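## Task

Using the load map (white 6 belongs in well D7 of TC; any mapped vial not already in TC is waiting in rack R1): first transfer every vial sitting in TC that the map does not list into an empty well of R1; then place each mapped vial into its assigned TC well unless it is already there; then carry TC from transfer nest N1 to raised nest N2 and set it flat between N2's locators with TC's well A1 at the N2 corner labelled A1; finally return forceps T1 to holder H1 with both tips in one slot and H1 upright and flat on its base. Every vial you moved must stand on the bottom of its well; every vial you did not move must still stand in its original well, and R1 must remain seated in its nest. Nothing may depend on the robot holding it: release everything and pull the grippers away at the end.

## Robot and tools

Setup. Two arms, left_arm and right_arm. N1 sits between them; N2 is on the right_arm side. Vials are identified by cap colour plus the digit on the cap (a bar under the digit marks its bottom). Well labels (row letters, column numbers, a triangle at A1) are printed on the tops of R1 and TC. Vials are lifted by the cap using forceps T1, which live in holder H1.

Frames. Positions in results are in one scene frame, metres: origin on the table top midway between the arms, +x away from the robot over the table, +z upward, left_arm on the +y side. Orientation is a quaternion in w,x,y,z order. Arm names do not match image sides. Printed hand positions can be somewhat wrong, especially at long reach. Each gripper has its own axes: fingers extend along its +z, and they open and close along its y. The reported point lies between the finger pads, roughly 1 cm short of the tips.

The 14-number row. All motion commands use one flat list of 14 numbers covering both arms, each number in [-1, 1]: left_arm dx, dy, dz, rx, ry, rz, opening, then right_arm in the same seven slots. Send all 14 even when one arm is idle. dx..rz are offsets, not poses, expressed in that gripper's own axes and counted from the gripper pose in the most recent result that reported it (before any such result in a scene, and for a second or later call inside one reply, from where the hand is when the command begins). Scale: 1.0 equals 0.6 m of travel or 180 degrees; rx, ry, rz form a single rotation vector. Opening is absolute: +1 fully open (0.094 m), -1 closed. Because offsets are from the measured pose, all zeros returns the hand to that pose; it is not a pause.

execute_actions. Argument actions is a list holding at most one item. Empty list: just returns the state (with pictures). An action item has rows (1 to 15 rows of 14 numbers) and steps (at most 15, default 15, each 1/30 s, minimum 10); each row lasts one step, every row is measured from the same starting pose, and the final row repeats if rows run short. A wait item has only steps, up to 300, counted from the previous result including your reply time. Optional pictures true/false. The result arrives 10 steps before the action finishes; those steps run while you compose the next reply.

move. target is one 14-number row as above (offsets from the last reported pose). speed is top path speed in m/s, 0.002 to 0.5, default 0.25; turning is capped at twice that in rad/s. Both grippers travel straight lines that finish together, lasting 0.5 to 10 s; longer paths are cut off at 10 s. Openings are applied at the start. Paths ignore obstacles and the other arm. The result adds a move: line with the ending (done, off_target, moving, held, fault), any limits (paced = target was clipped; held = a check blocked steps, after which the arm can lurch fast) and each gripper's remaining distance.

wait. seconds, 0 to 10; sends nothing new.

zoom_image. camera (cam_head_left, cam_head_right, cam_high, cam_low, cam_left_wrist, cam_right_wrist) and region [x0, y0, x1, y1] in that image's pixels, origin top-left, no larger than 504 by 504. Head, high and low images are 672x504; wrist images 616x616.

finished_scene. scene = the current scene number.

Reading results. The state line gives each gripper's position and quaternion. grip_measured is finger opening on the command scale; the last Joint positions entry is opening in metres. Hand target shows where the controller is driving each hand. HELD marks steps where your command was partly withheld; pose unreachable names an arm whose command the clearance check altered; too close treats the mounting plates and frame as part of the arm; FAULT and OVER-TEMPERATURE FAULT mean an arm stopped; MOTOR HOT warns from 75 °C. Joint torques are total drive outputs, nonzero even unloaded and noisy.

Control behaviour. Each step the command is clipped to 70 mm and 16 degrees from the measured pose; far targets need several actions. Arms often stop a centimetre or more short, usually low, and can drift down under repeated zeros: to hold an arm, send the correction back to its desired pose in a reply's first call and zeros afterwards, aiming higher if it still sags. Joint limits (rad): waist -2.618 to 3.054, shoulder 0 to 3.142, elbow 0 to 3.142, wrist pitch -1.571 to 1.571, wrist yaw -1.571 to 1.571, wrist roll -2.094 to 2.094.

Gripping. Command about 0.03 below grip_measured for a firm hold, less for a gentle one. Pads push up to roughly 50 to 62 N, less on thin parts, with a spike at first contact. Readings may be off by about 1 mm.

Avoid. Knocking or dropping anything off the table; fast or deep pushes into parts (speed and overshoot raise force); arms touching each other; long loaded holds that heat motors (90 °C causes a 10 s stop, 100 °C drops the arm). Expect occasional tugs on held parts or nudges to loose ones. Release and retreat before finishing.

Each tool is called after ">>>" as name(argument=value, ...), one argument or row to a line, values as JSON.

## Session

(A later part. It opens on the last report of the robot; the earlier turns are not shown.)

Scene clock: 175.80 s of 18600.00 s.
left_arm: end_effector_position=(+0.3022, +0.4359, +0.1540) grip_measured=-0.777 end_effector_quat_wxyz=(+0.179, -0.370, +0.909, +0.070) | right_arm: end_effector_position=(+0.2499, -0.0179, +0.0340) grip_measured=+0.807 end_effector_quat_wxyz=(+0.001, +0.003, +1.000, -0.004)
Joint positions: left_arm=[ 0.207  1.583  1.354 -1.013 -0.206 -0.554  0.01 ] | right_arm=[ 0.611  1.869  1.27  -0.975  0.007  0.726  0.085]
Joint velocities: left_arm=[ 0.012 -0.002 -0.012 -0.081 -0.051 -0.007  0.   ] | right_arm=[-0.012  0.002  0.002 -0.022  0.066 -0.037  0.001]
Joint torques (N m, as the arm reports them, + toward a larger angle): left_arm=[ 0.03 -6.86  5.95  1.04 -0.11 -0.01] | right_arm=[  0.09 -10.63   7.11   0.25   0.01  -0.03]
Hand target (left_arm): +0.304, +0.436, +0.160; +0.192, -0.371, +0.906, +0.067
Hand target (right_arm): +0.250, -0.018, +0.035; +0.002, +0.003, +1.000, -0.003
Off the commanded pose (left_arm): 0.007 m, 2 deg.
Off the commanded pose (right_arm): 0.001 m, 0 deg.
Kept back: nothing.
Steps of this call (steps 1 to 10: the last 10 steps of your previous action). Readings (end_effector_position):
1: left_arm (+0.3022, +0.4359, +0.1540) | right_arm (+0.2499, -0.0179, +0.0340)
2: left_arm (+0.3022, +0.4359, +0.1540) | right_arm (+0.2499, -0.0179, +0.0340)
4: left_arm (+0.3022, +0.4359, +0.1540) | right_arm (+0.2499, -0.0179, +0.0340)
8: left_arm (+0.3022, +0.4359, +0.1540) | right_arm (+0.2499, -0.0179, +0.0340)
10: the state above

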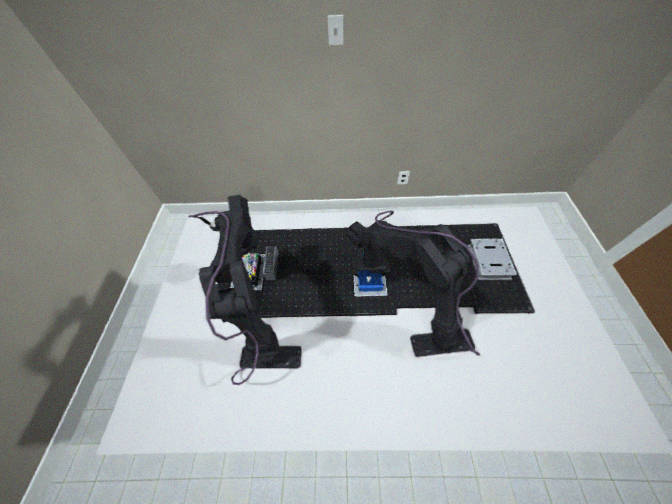

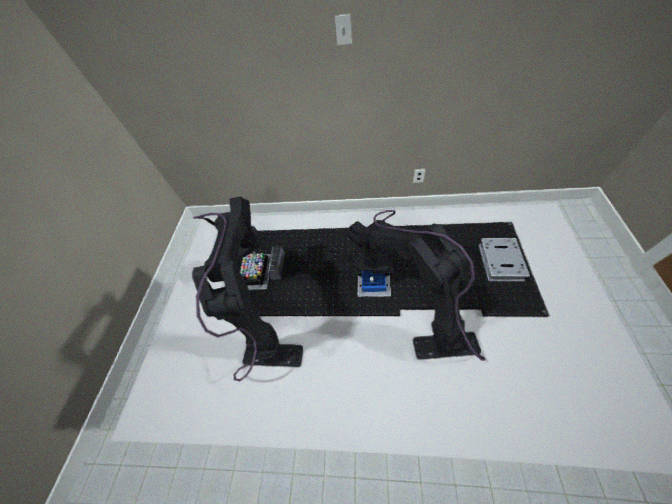

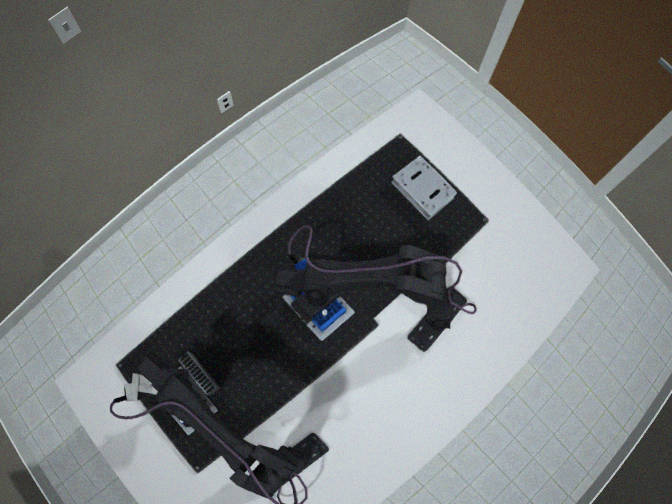

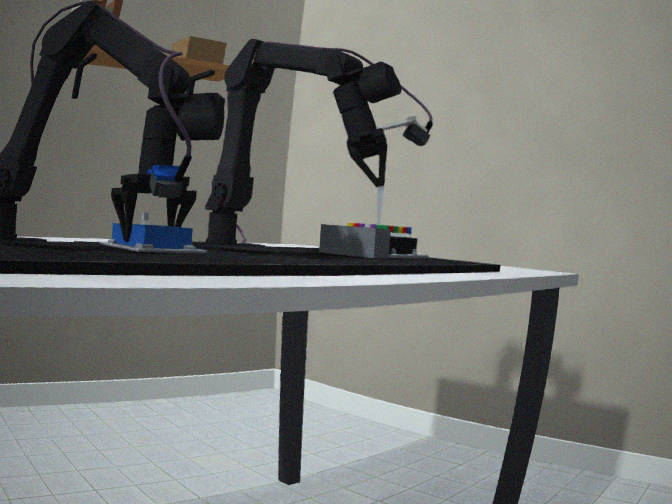

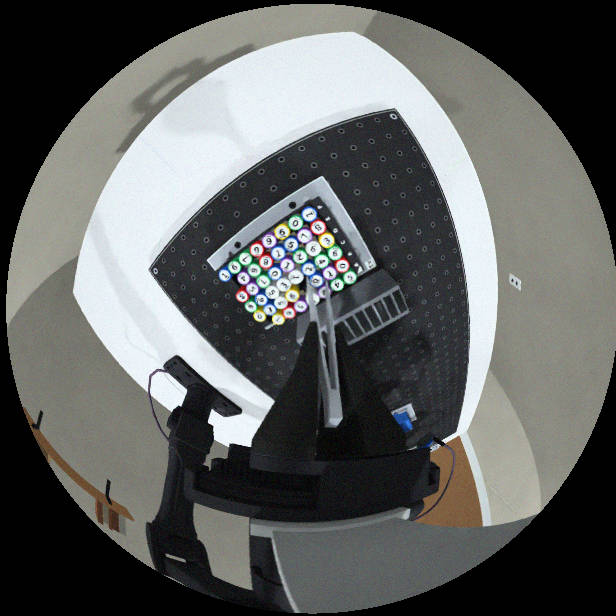

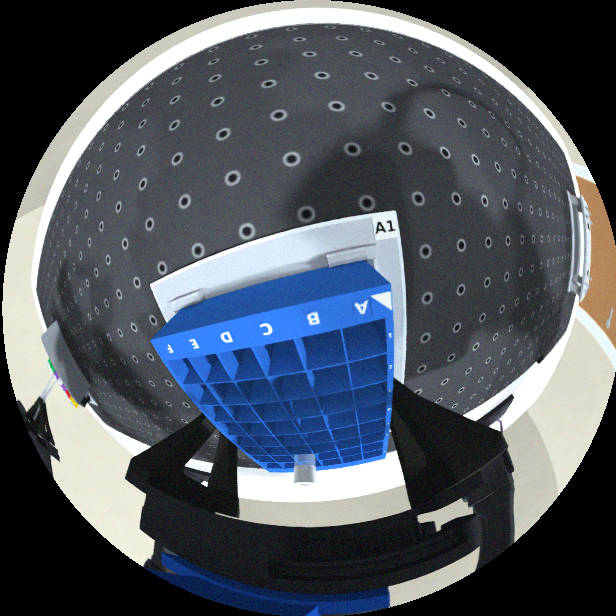

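>>> execute_actions(
  actions=[
    {"rows": [
[-0.01767,-0.00478,-0.02484,0.00633,-0.01038,-0.0025,-0.775,-0.002,0.002,-0.006,-0.002,-0.002,0,0.78],
[-0.01557,-0.0035,-0.02485,0.00535,-0.00878,-0.00212,-0.775,-0.0042,0.0037,-0.0129,-0.0036,-0.0041,0,0.775],
[-0.0138,-0.00242,-0.02484,0.00454,-0.00745,-0.0018,-0.775,-0.0067,0.0059,-0.0215,-0.0057,-0.0065,0,0.775],
[-0.01457,-0.00242,-0.0268,0.00454,-0.00745,-0.0018,-0.775,-0.0084,0.0074,-0.0278,-0.0071,-0.0081,0,0.775],
[-0.01529,-0.00243,-0.02855,0.00454,-0.00745,-0.0018,-0.775,-0.0084,0.0074,-0.0298,-0.0071,-0.0081,0,0.775],
[-0.0160,-0.00245,-0.0303,0.00454,-0.00745,-0.0018,-0.775,-0.0084,0.0074,-0.0318,-0.0071,-0.0081,0,0.775],
[-0.01672,-0.00246,-0.03206,0.00454,-0.00745,-0.0018,-0.775,-0.0084,0.0074,-0.0338,-0.0071,-0.0081,0,0.775],
[-0.01743,-0.00247,-0.03381,0.00454,-0.00745,-0.0018,-0.775,-0.0084,0.0074,-0.0358,-0.0071,-0.0081,0,0.775],
[-0.01815,-0.00249,-0.03557,0.00454,-0.00745,-0.0018,-0.775,-0.0084,0.0074,-0.0378,-0.0071,-0.0081,0,0.775],
[-0.01887,-0.0025,-0.03732,0.00454,-0.00745,-0.0018,-0.775,-0.0084,0.0074,-0.0398,-0.0071,-0.0081,0,0.775],
[-0.01958,-0.00251,-0.03907,0.00454,-0.00745,-0.0018,-0.775,-0.0084,0.0074,-0.0418,-0.0071,-0.0081,0,0.775],
[-0.0203,-0.00253,-0.04082,0.00454,-0.00745,-0.0018,-0.775,-0.0084,0.0074,-0.0438,-0.0071,-0.0081,0,0.775],
[-0.02101,-0.00254,-0.04258,0.00454,-0.00745,-0.0018,-0.775,-0.0084,0.0074,-0.0458,-0.0071,-0.0081,0,0.775],
[-0.02173,-0.00255,-0.04433,0.00454,-0.00745,-0.0018,-0.775,-0.0084,0.0074,-0.0478,-0.0071,-0.0081,0,0.775],
[-0.02314,-0.00297,-0.04616,0.00495,-0.00812,-0.00196,-0.775,-0.0084,0.0074,-0.0498,-0.0071,-0.0081,0,0.775]
], "steps": 15},
  ],
)

>>> wait(
  seconds=0.2,
)

Scene clock: 180.37 s of 18600.00 s.
left_arm: end_effector_position=(+0.3032, +0.4361, +0.1581) grip_measured=-0.777 end_effector_quat_wxyz=(+0.181, -0.370, +0.908, +0.069) | right_arm: end_effector_position=(+0.2496, -0.0182, +0.0340) grip_measured=+0.803 end_effector_quat_wxyz=(+0.001, +0.003, +1.000, -0.004)
Joint positions: left_arm=[ 0.207  1.583  1.369 -1.023 -0.206 -0.554  0.01 ] | right_arm=[ 0.611  1.869  1.27  -0.976  0.007  0.726  0.085]
Joint velocities: left_arm=[ 0.002  0.022  0.11  -0.11   0.022  0.022 -0.001] | right_arm=[-0.032  0.002 -0.002  0.022  0.037 -0.037  0.001]
Joint torques (N m, as the arm reports them, + toward a larger angle): left_arm=[ 0.1  -6.85  8.23  0.8  -0.12  0.  ] | right_arm=[  0.03 -13.1    9.37   0.05   0.01  -0.03]
Steps of this call (steps 1 to 90: nothing new was sent; then 1.40 s passed at rest; steps 91 to 95: the first 5 steps of this action). Readings (end_effector_position):
91: left_arm (+0.3022, +0.4359, +0.1544) | right_arm (+0.2499, -0.0179, +0.0340)
92: left_arm (+0.3023, +0.4359, +0.1550) | right_arm (+0.2498, -0.0180, +0.0340)
94: left_arm (+0.3030, +0.4360, +0.1571) | right_arm (+0.2496, -0.0182, +0.0340)
95: the state above

Scene clock: 180.90 s of 18600.00 s.
left_arm: end_effector_position=(+0.3048, +0.4364, +0.1735) grip_measured=-0.777 end_effector_quat_wxyz=(+0.186, -0.371, +0.907, +0.068) | right_arm: end_effector_position=(+0.2513, -0.0167, +0.0499) grip_measured=+0.803 end_effector_quat_wxyz=(+0.004, +0.003, +1.000, -0.001)
Joint positions: left_arm=[ 0.207  1.583  1.427 -1.07  -0.206 -0.554  0.01 ] | right_arm=[ 0.611  1.85   1.312 -1.028  0.007  0.726  0.085]
Joint velocities: left_arm=[ 0.012 -0.032  0.002  0.007  0.007 -0.066 -0.   ] | right_arm=[-0.002 -0.002 -0.012 -0.051  0.051  0.022  0.   ]
Joint torques (N m, as the arm reports them, + toward a larger angle): left_arm=[ 0.09 -6.51  8.08  0.85 -0.14 -0.01] | right_arm=[  0.08 -12.39   8.81   0.19  -0.01  -0.02]
Hand target (left_arm): +0.305, +0.437, +0.185; +0.194, -0.371, +0.906, +0.067
Hand target (right_arm): +0.254, -0.014, +0.063; +0.014, +0.003, +1.000, +0.008
Off the commanded pose (left_arm): 0.011 m, 1 deg.
Off the commanded pose (right_arm): 0.015 m, 2 deg.
Kept back: nothing.
Steps of this call (steps 1 to 10: the last 10 steps of your previous action; steps 11 to 16: nothing new was sent). Readings (end_effector_position):
1: left_arm (+0.3034, +0.4361, +0.1593) | right_arm (+0.2497, -0.0181, +0.0345)
2: left_arm (+0.3037, +0.4362, +0.1605) | right_arm (+0.2497, -0.0180, +0.0351)
4: left_arm (+0.3041, +0.4362, +0.1631) | right_arm (+0.2498, -0.0179, +0.0370)
8: left_arm (+0.3049, +0.4364, +0.1686) | right_arm (+0.2500, -0.0178, +0.0417)
16: the state above

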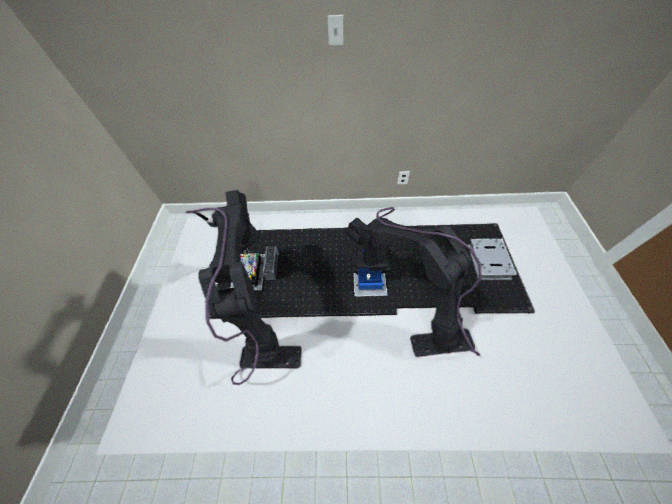

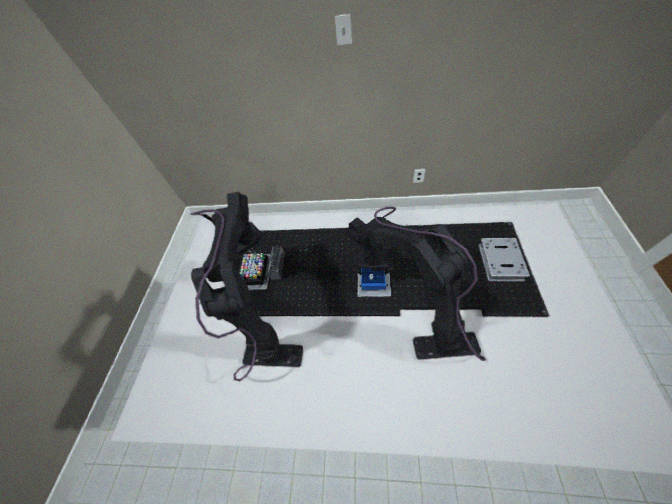

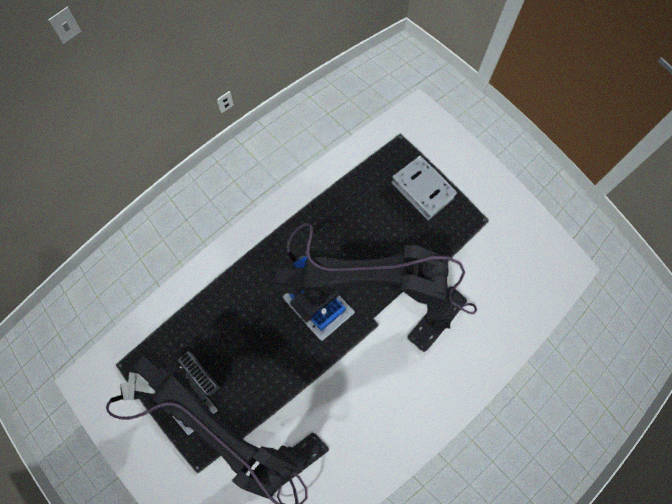

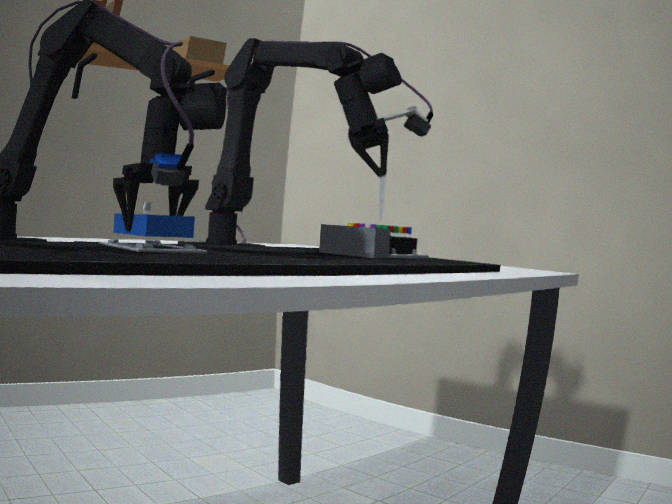

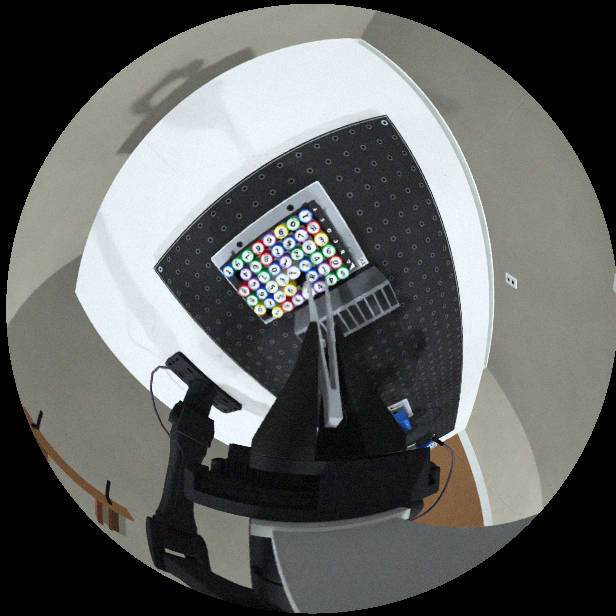

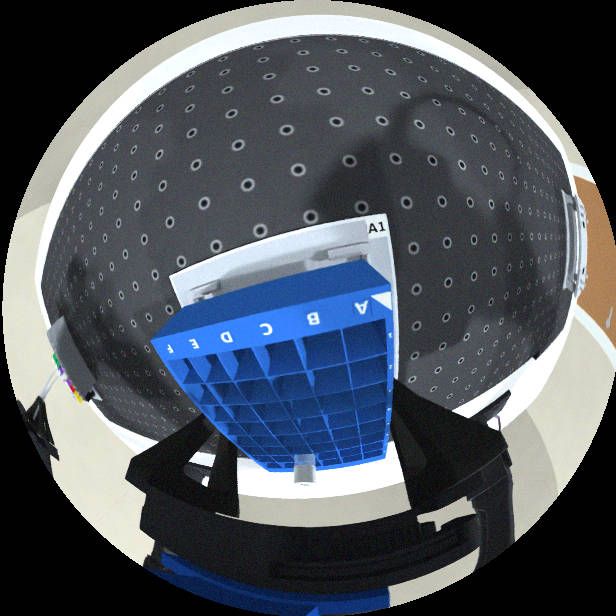

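>>> zoom_image(
  camera="cam_right_wrist",
  region=[150, 180, 430, 400],
)

>>> zoom_image(
  camera="cam_low",
  region=[320, 180, 440, 270],
)

>>> zoom_image(
  camera="cam_high",
  region=[370, 130, 490, 240],
)

Region (150, 180, 430, 400) of cam_right_wrist's 616x616 image, scaled by 1.800, with more detail than that image has; it fills the top 396 rows of this view, and the rest is white.

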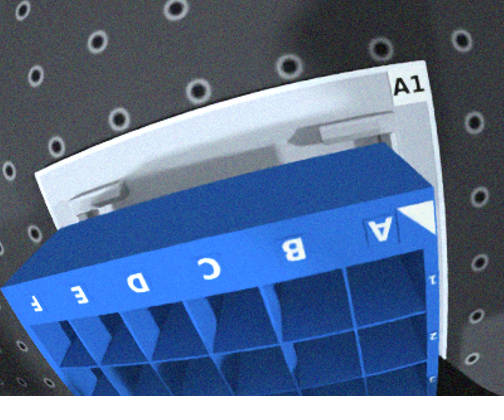

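Region (320, 180, 440, 270) of cam_low's 672x504 image, scaled by 4.200, with more detail than that image has; it fills the top 378 rows of this view, and the rest is white.

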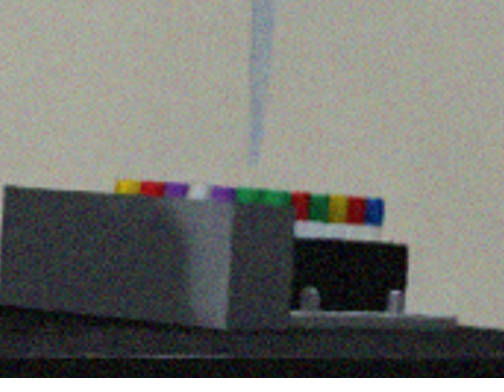

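Region (370, 130, 490, 240) of cam_high's 672x504 image, scaled by 4.200, with more detail than that image has; it fills the top 462 rows of this view, and the rest is white.

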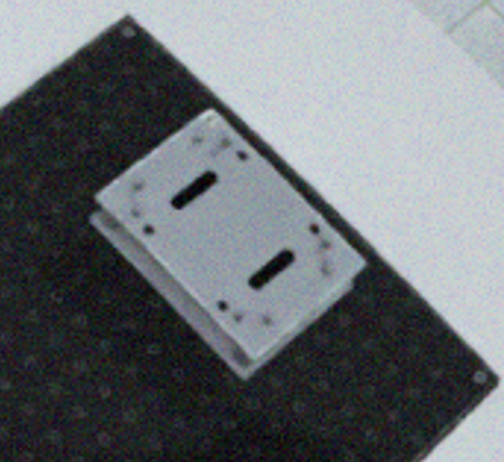

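>>> move(
  target=[0.0012,-0.154,-0.055,0.0959,0.0068,0.2395,-0.89,-0.106,-0.722,-0.167,0,0,0,0.775],
  speed=0.25,
)

Scene clock: 186.93 s of 18600.00 s.
left_arm: end_effector_position=(+0.3569, +0.3665, +0.1987) grip_measured=-0.887 end_effector_quat_wxyz=(+0.187, +0.009, +0.982, -0.001) | right_arm: end_effector_position=(+0.3066, -0.4429, +0.1422) grip_measured=+0.803 end_effector_quat_wxyz=(-0.005, +0.008, +1.000, +0.006)
Joint positions: left_arm=[ 0.12   1.72   1.68  -1.156  0.041  0.11   0.005] | right_arm=[-0.704  1.973  1.848 -1.461 -0.005 -0.579  0.085]
Joint velocities: left_arm=[ 0.002  0.007 -0.002 -0.051 -0.007 -0.081 -0.   ] | right_arm=[-0.017  0.017  0.012  0.081 -0.051 -0.007 -0.001]
Joint torques (N m, as the arm reports them, + toward a larger angle): left_arm=[-0.54 -6.33  8.16  0.9   0.19  0.1 ] | right_arm=[  0.25 -10.85   9.19   0.15  -0.08  -0.12]
Hand target (left_arm): +0.360, +0.362, +0.206; +0.194, +0.018, +0.981, -0.005
Hand target (right_arm): +0.311, -0.443, +0.145; -0.001, +0.003, +1.000, +0.009
Off the commanded pose (left_arm): 0.009 m, 1 deg.
Off the commanded pose (right_arm): 0.013 m, 1 deg.
Kept back: nothing.
After step 90, 0.53 s passed at rest.
move: off_target (right_arm)

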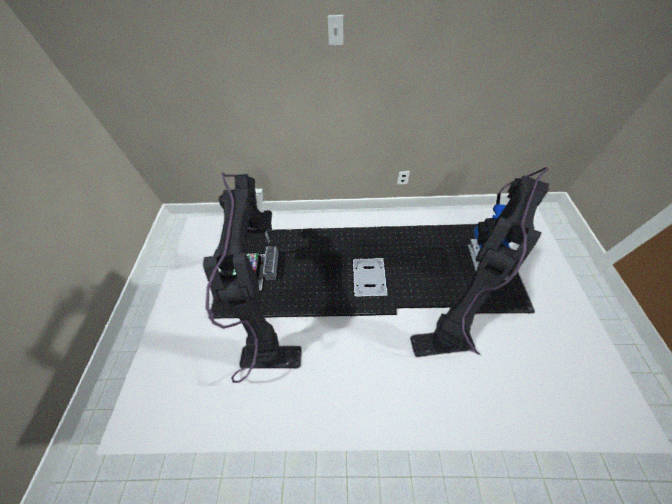

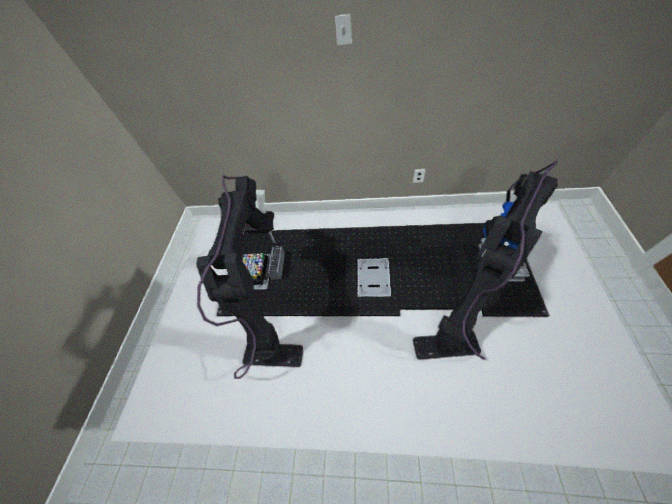

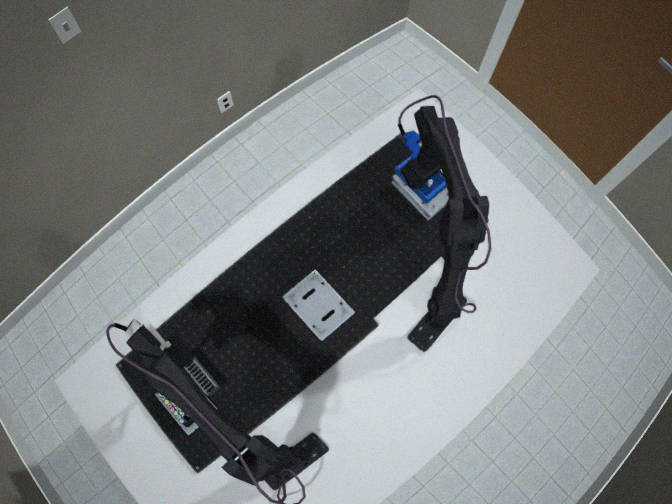

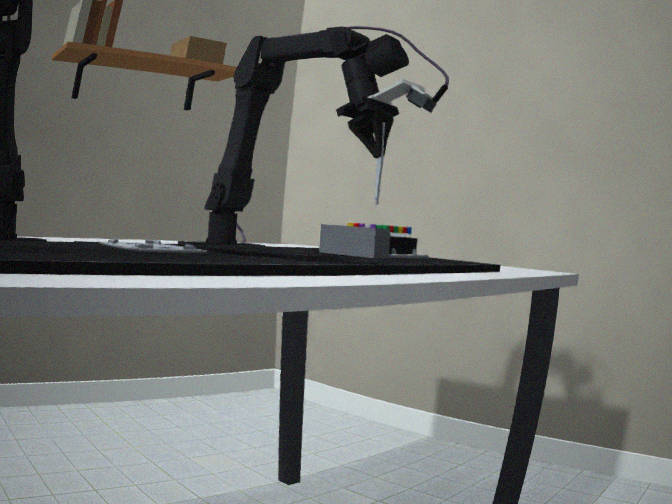

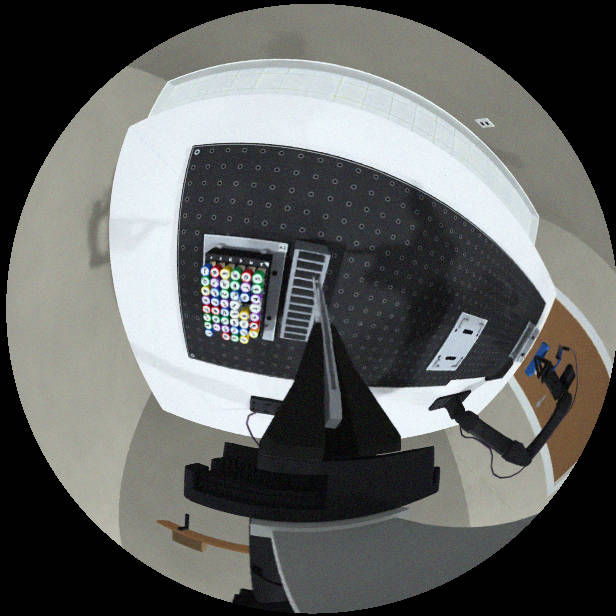

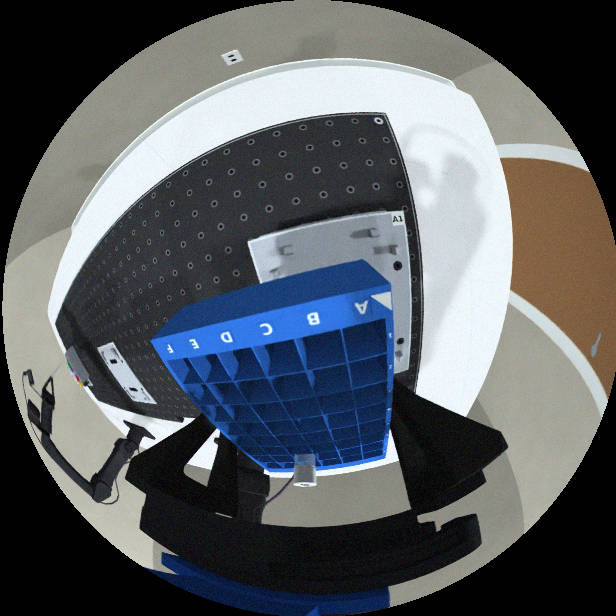

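>>> zoom_image(
  camera="cam_right_wrist",
  region=[150, 180, 430, 400],
)

>>> zoom_image(
  camera="cam_left_wrist",
  region=[270, 230, 350, 310],
)

>>> zoom_image(
  camera="cam_left_wrist",
  region=[490, 300, 590, 400],
)

Region (150, 180, 430, 400) of cam_right_wrist's 616x616 image, scaled by 1.800, with more detail than that image has; it fills the top 396 rows of this view, and the rest is white.

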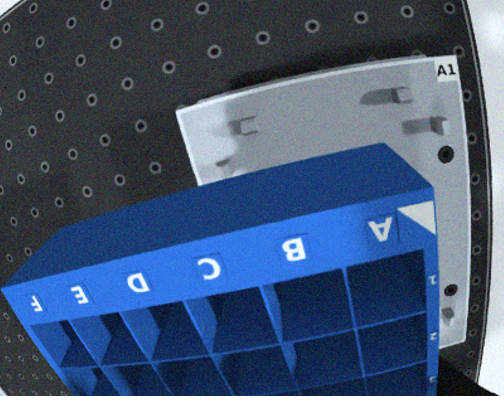

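Region (270, 230, 350, 310) of cam_left_wrist's 616x616 image, scaled by 6.300, with more detail than that image has.

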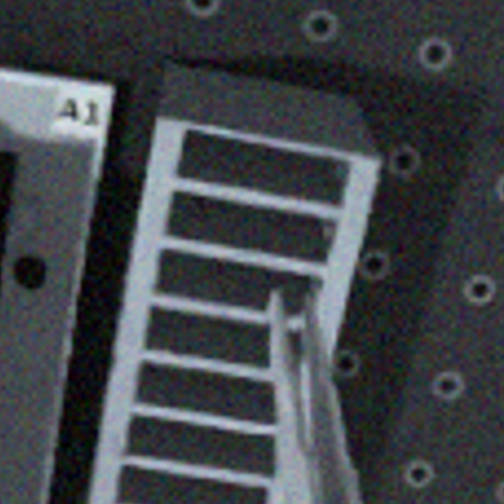

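Region (490, 300, 590, 400) of cam_left_wrist's 616x616 image, scaled by 5.040, with more detail than that image has.

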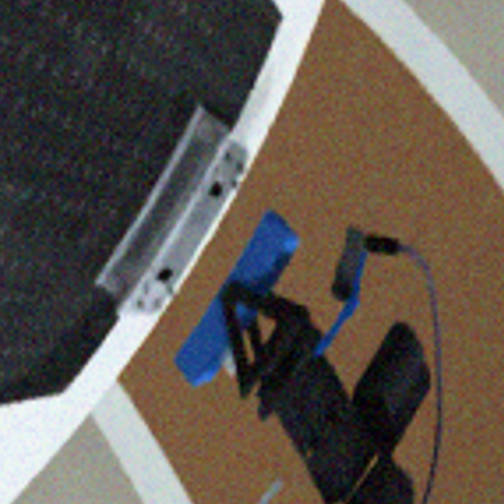

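>>> move(
  target=[0.0134,0.0093,0.0477,-0.0099,-0.0025,0.0001,-0.90,0.0163,-0.0645,0.075,0,0,0,0.775],
  speed=0.08,
)

>>> zoom_image(
  camera="cam_right_wrist",
  region=[150, 180, 430, 400],
)

>>> zoom_image(
  camera="cam_left_wrist",
  region=[285, 240, 345, 300],
)

Scene clock: 193.53 s of 18600.00 s.
left_arm: end_effector_position=(+0.3566, +0.3699, +0.1655) grip_measured=-0.897 end_effector_quat_wxyz=(+0.177, +0.008, +0.984, +0.008) | right_arm: end_effector_position=(+0.2985, -0.4781, +0.1021) grip_measured=+0.803 end_effector_quat_wxyz=(-0.002, +0.008, +1.000, +0.005)
Joint positions: left_arm=[ 0.12   1.72   1.554 -1.049  0.022  0.11   0.005] | right_arm=[-0.792  2.021  1.757 -1.317 -0.005 -0.667  0.085]
Joint velocities: left_arm=[ 0.002 -0.002 -0.002  0.022 -0.007  0.007 -0.001] | right_arm=[-0.007 -0.017  0.002  0.037  0.007  0.007 -0.002]
Joint torques (N m, as the arm reports them, + toward a larger angle): left_arm=[-0.1  -7.86  4.96  1.25 -0.09 -0.04] | right_arm=[ -0.61 -11.78   6.55   0.38   0.01  -0.09]
Hand target (left_arm): +0.360, +0.372, +0.169; +0.191, +0.007, +0.982, +0.014
Hand target (right_arm): +0.297, -0.480, +0.097; -0.005, +0.008, +1.000, +0.007
Off the commanded pose (left_arm): 0.005 m, 2 deg.
Off the commanded pose (right_arm): 0.007 m, 0 deg.
Kept back: nothing.
After step 90, 2.37 s passed at rest.
move: done

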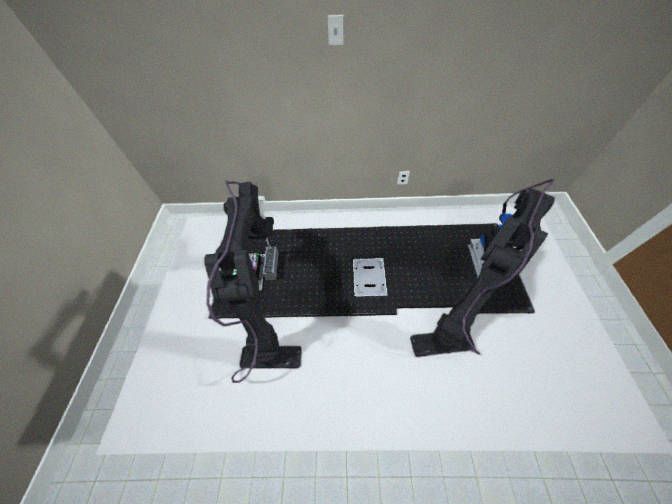

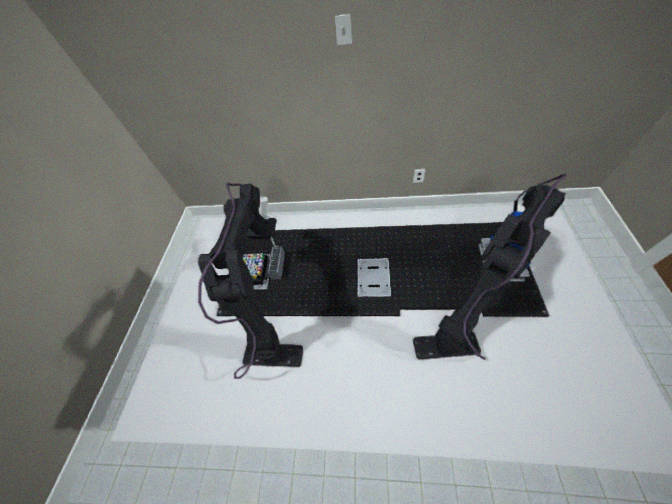

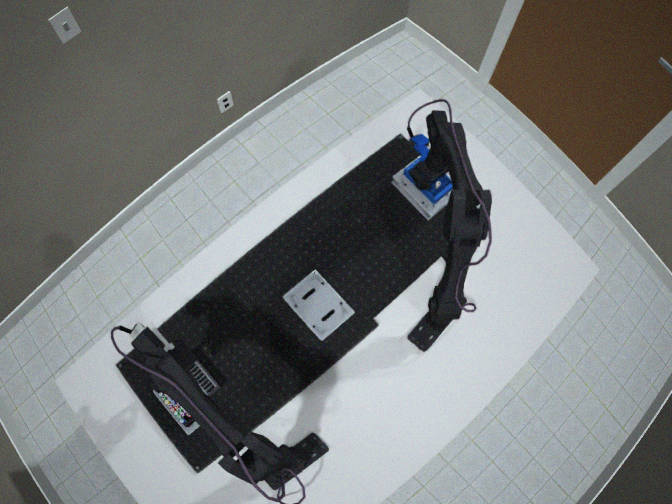

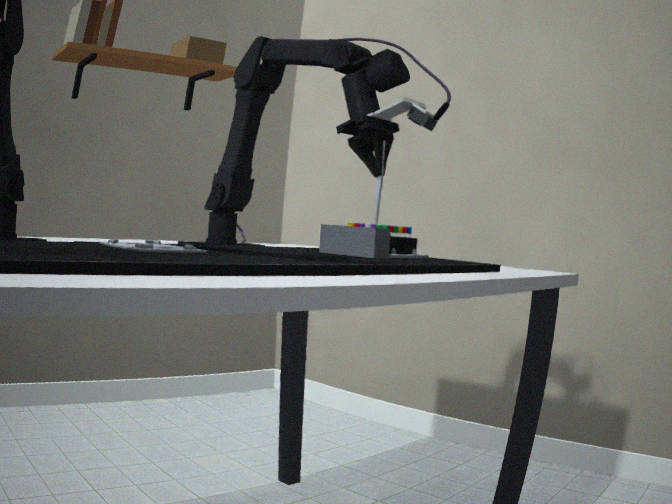

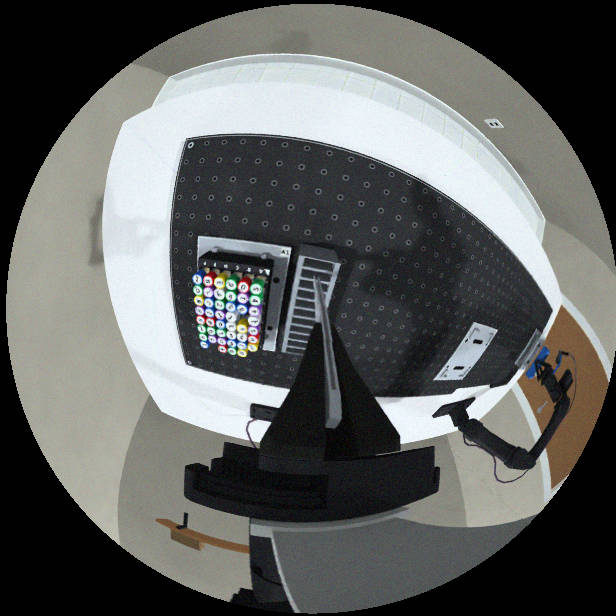

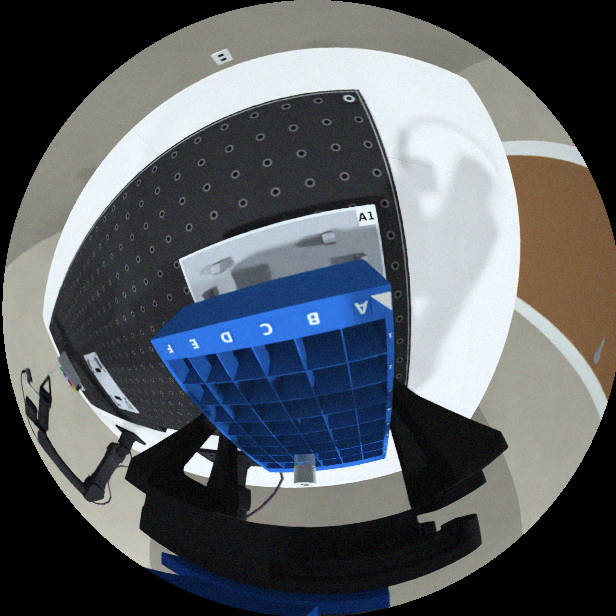

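Region (150, 180, 430, 400) of cam_right_wrist's 616x616 image, scaled by 1.800, with more detail than that image has; it fills the top 396 rows of this view, and the rest is white.

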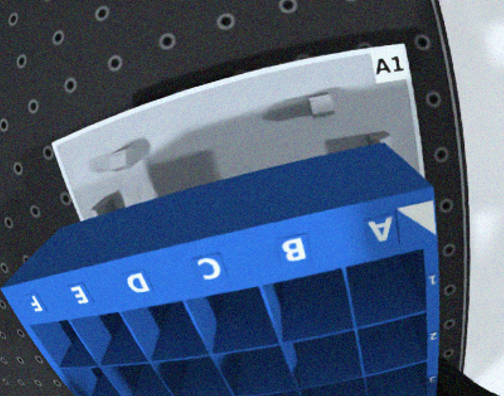

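Region (285, 240, 345, 300) of cam_left_wrist's 616x616 image, scaled by 8.400, with more detail than that image has.

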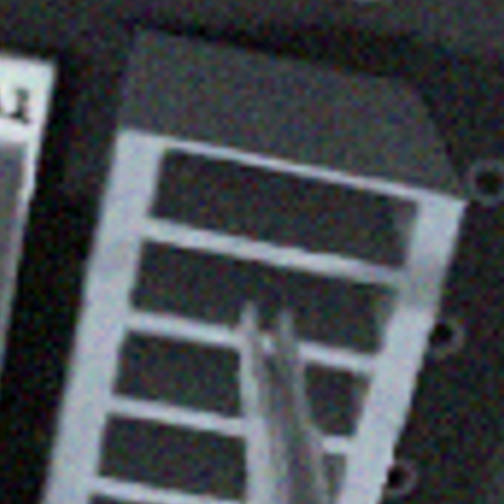

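>>> execute_actions(
  actions=[
    {"rows": [
[-0.00169,0.0002,0.00003,-0.00074,-0.00632,0.00015,-0.90,0,0.0059,0.0317,-0.0078,0.0096,0.002,0.775],
[-0.00504,0.0006,0.00064,-0.00105,-0.00901,0.00021,-0.90,-0.0053,0.0073,0.0325,-0.0062,0.0076,0.0041,0.775],
[-0.00816,0.00099,0.00173,-0.00135,-0.01163,0.00027,-0.90,-0.0073,0.0057,0.0293,-0.0037,0.0046,0.0041,0.775],
[-0.00858,0.00109,0.00392,-0.00145,-0.01242,0.00029,-0.90,-0.0079,0.0052,0.028,-0.0024,0.0029,0.0041,0.775],
[-0.00771,0.00104,0.00606,-0.00144,-0.01232,0.00029,-0.90,-0.0082,0.005,0.0297,-0.0021,0.0026,0.0041,0.775],
[-0.00684,0.00099,0.00821,-0.00143,-0.01222,0.00029,-0.90,-0.0085,0.0048,0.0315,-0.0019,0.0022,0.0041,0.775],
[-0.00596,0.00094,0.01035,-0.00141,-0.01212,0.00028,-0.90,-0.0087,0.0045,0.0332,-0.0016,0.0019,0.0041,0.775],
[-0.00509,0.00089,0.01249,-0.0014,-0.01202,0.00028,-0.90,-0.009,0.0043,0.0349,-0.0013,0.0015,0.0041,0.775],
[-0.00422,0.00084,0.01464,-0.00139,-0.01192,0.00028,-0.90,-0.0093,0.0041,0.0366,-0.001,0.0012,0.0041,0.775],
[-0.00335,0.00079,0.01678,-0.00138,-0.01181,0.00028,-0.90,-0.0096,0.0039,0.0384,-0.0008,0.0009,0.0041,0.775],
[-0.00247,0.00073,0.01892,-0.00136,-0.01171,0.00027,-0.90,-0.0098,0.0036,0.0401,-0.0005,0.0005,0.0041,0.775],
[-0.0016,0.00068,0.02107,-0.00135,-0.01161,0.00027,-0.90,-0.0101,0.0034,0.0418,-0.0002,0.0002,0.0041,0.775],
[-0.00073,0.00063,0.02321,-0.00134,-0.01151,0.00027,-0.90,-0.0101,0.0034,0.0418,-0.0002,0.0002,0.0041,0.775],
[-0.00073,0.00063,0.02321,-0.00134,-0.01151,0.00027,-0.90,-0.0101,0.0034,0.0418,-0.0002,0.0002,0.0041,0.775],
[0.00388,0.0001,0.02327,-0.00093,-0.00797,0.00019,-0.90,-0.0088,0.0045,0.0418,-0.001,0.0012,0.0041,0.775]
], "steps": 15},
  ],
)

>>> wait(
  seconds=0.2,
)

>>> zoom_image(
  camera="cam_right_wrist",
  region=[150, 180, 430, 400],
)

>>> zoom_image(
  camera="cam_left_wrist",
  region=[285, 250, 345, 310],
)

Scene clock: 199.80 s of 18600.00 s.
left_arm: end_effector_position=(+0.3571, +0.3700, +0.1616) grip_measured=-0.897 end_effector_quat_wxyz=(+0.178, +0.008, +0.984, +0.008) | right_arm: end_effector_position=(+0.2988, -0.4784, +0.0939) grip_measured=+0.803 end_effector_quat_wxyz=(-0.005, +0.014, +1.000, +0.007)
Joint positions: left_arm=[ 0.12   1.72   1.538 -1.031  0.022  0.11   0.005] | right_arm=[-0.792  2.031  1.74  -1.297 -0.005 -0.655  0.085]
Joint velocities: left_arm=[ 0.012  0.012 -0.164  0.11   0.037 -0.051  0.001] | right_arm=[ 0.002  0.042 -0.149  0.139 -0.007  0.081  0.   ]
Joint torques (N m, as the arm reports them, + toward a larger angle): left_arm=[-0.02 -7.86  4.96  1.23  0.02 -0.02] | right_arm=[  1.31 -11.85   6.49   0.31  -0.01   0.03]
Steps of this call (steps 1 to 90: nothing new was sent; then 3.10 s passed at rest; steps 91 to 95: the first 5 steps of this action). Readings (end_effector_position):
91: left_arm (+0.3569, +0.3700, +0.1653) | right_arm (+0.2986, -0.4782, +0.1012)
92: left_arm (+0.3569, +0.3700, +0.1647) | right_arm (+0.2987, -0.4783, +0.0999)
94: left_arm (+0.3570, +0.3700, +0.1628) | right_arm (+0.2990, -0.4785, +0.0960)
95: the state above

Scene clock: 200.33 s of 18600.00 s.
left_arm: end_effector_position=(+0.3556, +0.3698, +0.1471) grip_measured=-0.897 end_effector_quat_wxyz=(+0.174, +0.008, +0.985, +0.008) | right_arm: end_effector_position=(+0.3009, -0.4800, +0.0833) grip_measured=+0.803 end_effector_quat_wxyz=(-0.001, +0.018, +1.000, +0.004)
Joint positions: left_arm=[ 0.12   1.72   1.484 -0.985  0.022  0.11   0.005] | right_arm=[-0.792  2.034  1.703 -1.246 -0.005 -0.646  0.085]
Joint velocities: left_arm=[ 0.007 -0.002  0.002 -0.007  0.007 -0.022  0.   ] | right_arm=[ 0.022  0.002  0.012 -0.051  0.037 -0.007  0.001]
Joint torques (N m, as the arm reports them, + toward a larger angle): left_arm=[-0.04 -7.95  5.06  1.2   0.03 -0.03] | right_arm=[  1.37 -11.78   6.36   0.37  -0.01   0.02]
Hand target (left_arm): +0.359, +0.370, +0.152; +0.189, +0.008, +0.982, +0.009
Hand target (right_arm): +0.304, -0.475, +0.077; -0.005, +0.014, +1.000, +0.006
Off the commanded pose (left_arm): 0.006 m, 2 deg.
Off the commanded pose (right_arm): 0.008 m, 1 deg.
Kept back: nothing.
Steps of this call (steps 1 to 10: the last 10 steps of your previous action; steps 11 to 16: nothing new was sent). Readings (end_effector_position):
1: left_arm (+0.3571, +0.3700, +0.1603) | right_arm (+0.2986, -0.4782, +0.0920)
2: left_arm (+0.3571, +0.3700, +0.1589) | right_arm (+0.2984, -0.4780, +0.0904)
4: left_arm (+0.3568, +0.3700, +0.1560) | right_arm (+0.2984, -0.4780, +0.0879)
8: left_arm (+0.3561, +0.3699, +0.1500) | right_arm (+0.2993, -0.4788, +0.0843)
16: the state above

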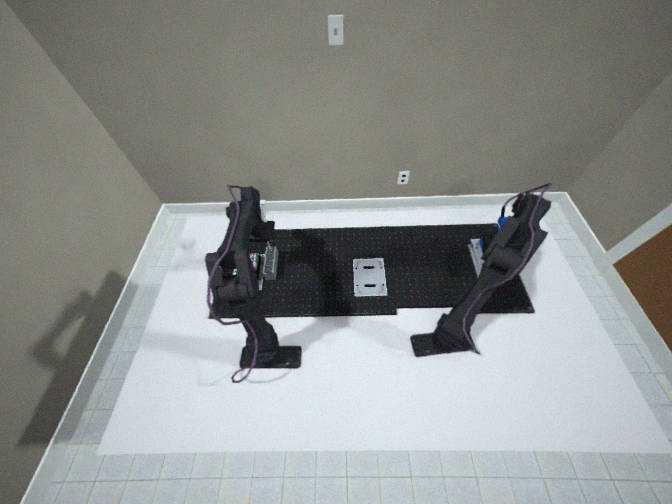

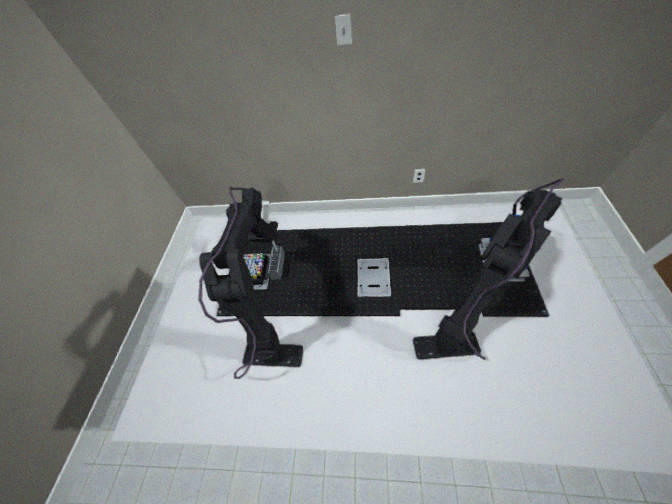

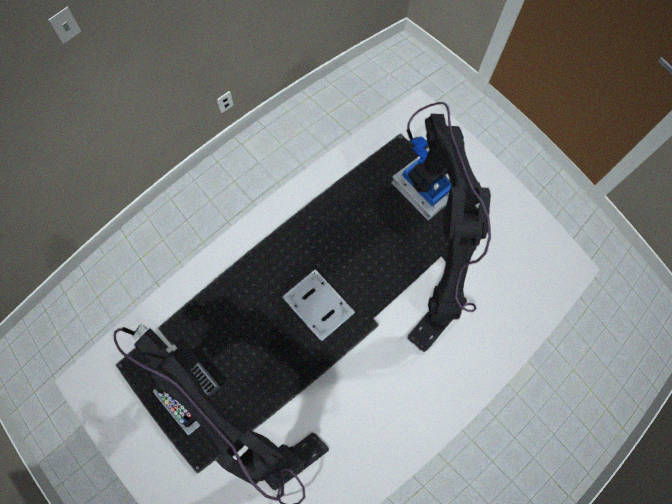

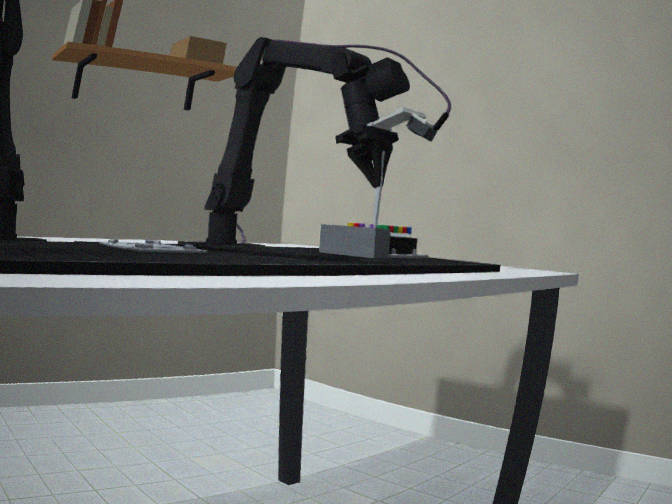

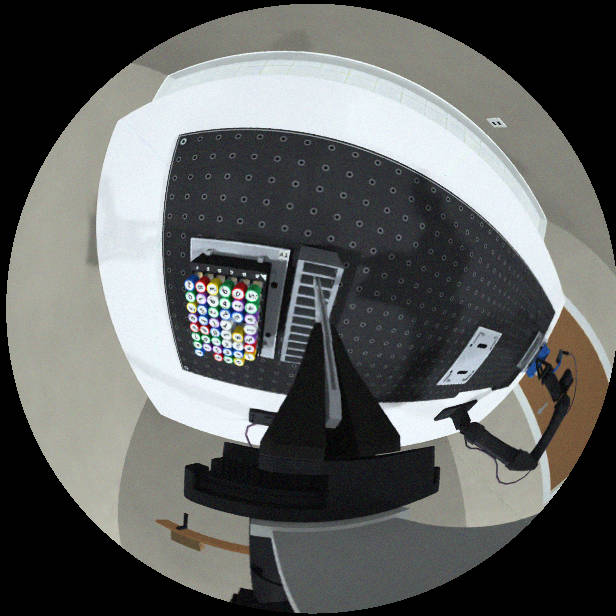

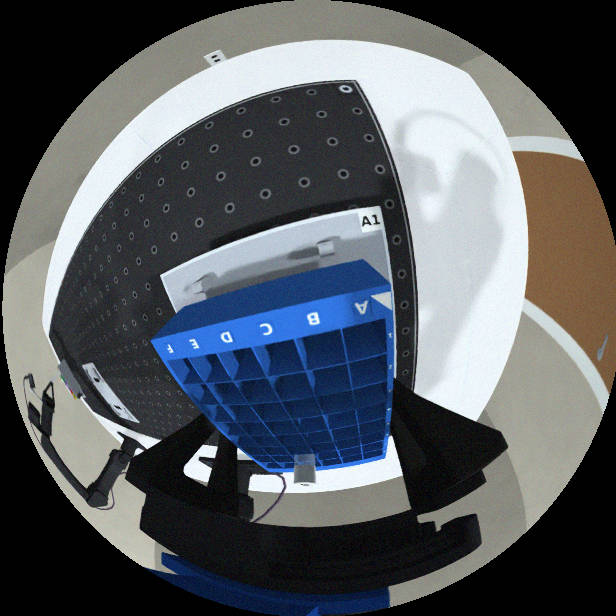

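Region (150, 180, 430, 400) of cam_right_wrist's 616x616 image, scaled by 1.800, with more detail than that image has; it fills the top 396 rows of this view, and the rest is white.

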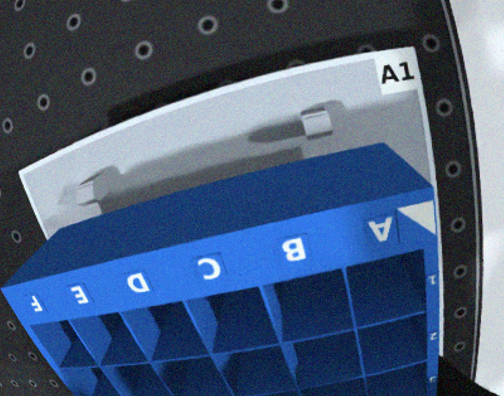

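Region (285, 250, 345, 310) of cam_left_wrist's 616x616 image, scaled by 8.400, with more detail than that image has.

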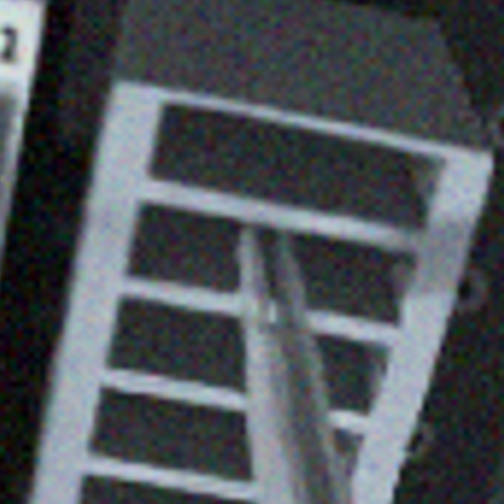

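>>> zoom_image(
  camera="cam_right_wrist",
  region=[290, 200, 410, 300],
)

>>> zoom_image(
  camera="cam_right_wrist",
  region=[145, 250, 265, 350],
)

Region (290, 200, 410, 300) of cam_right_wrist's 616x616 image, scaled by 4.200, with more detail than that image has.

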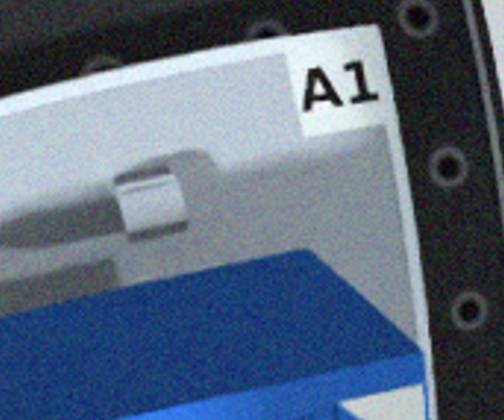

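Region (145, 250, 265, 350) of cam_right_wrist's 616x616 image, scaled by 4.200, with more detail than that image has.

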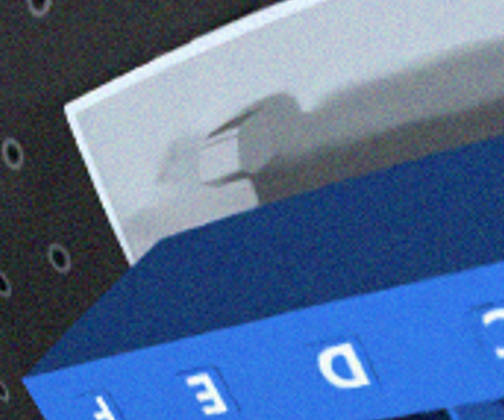

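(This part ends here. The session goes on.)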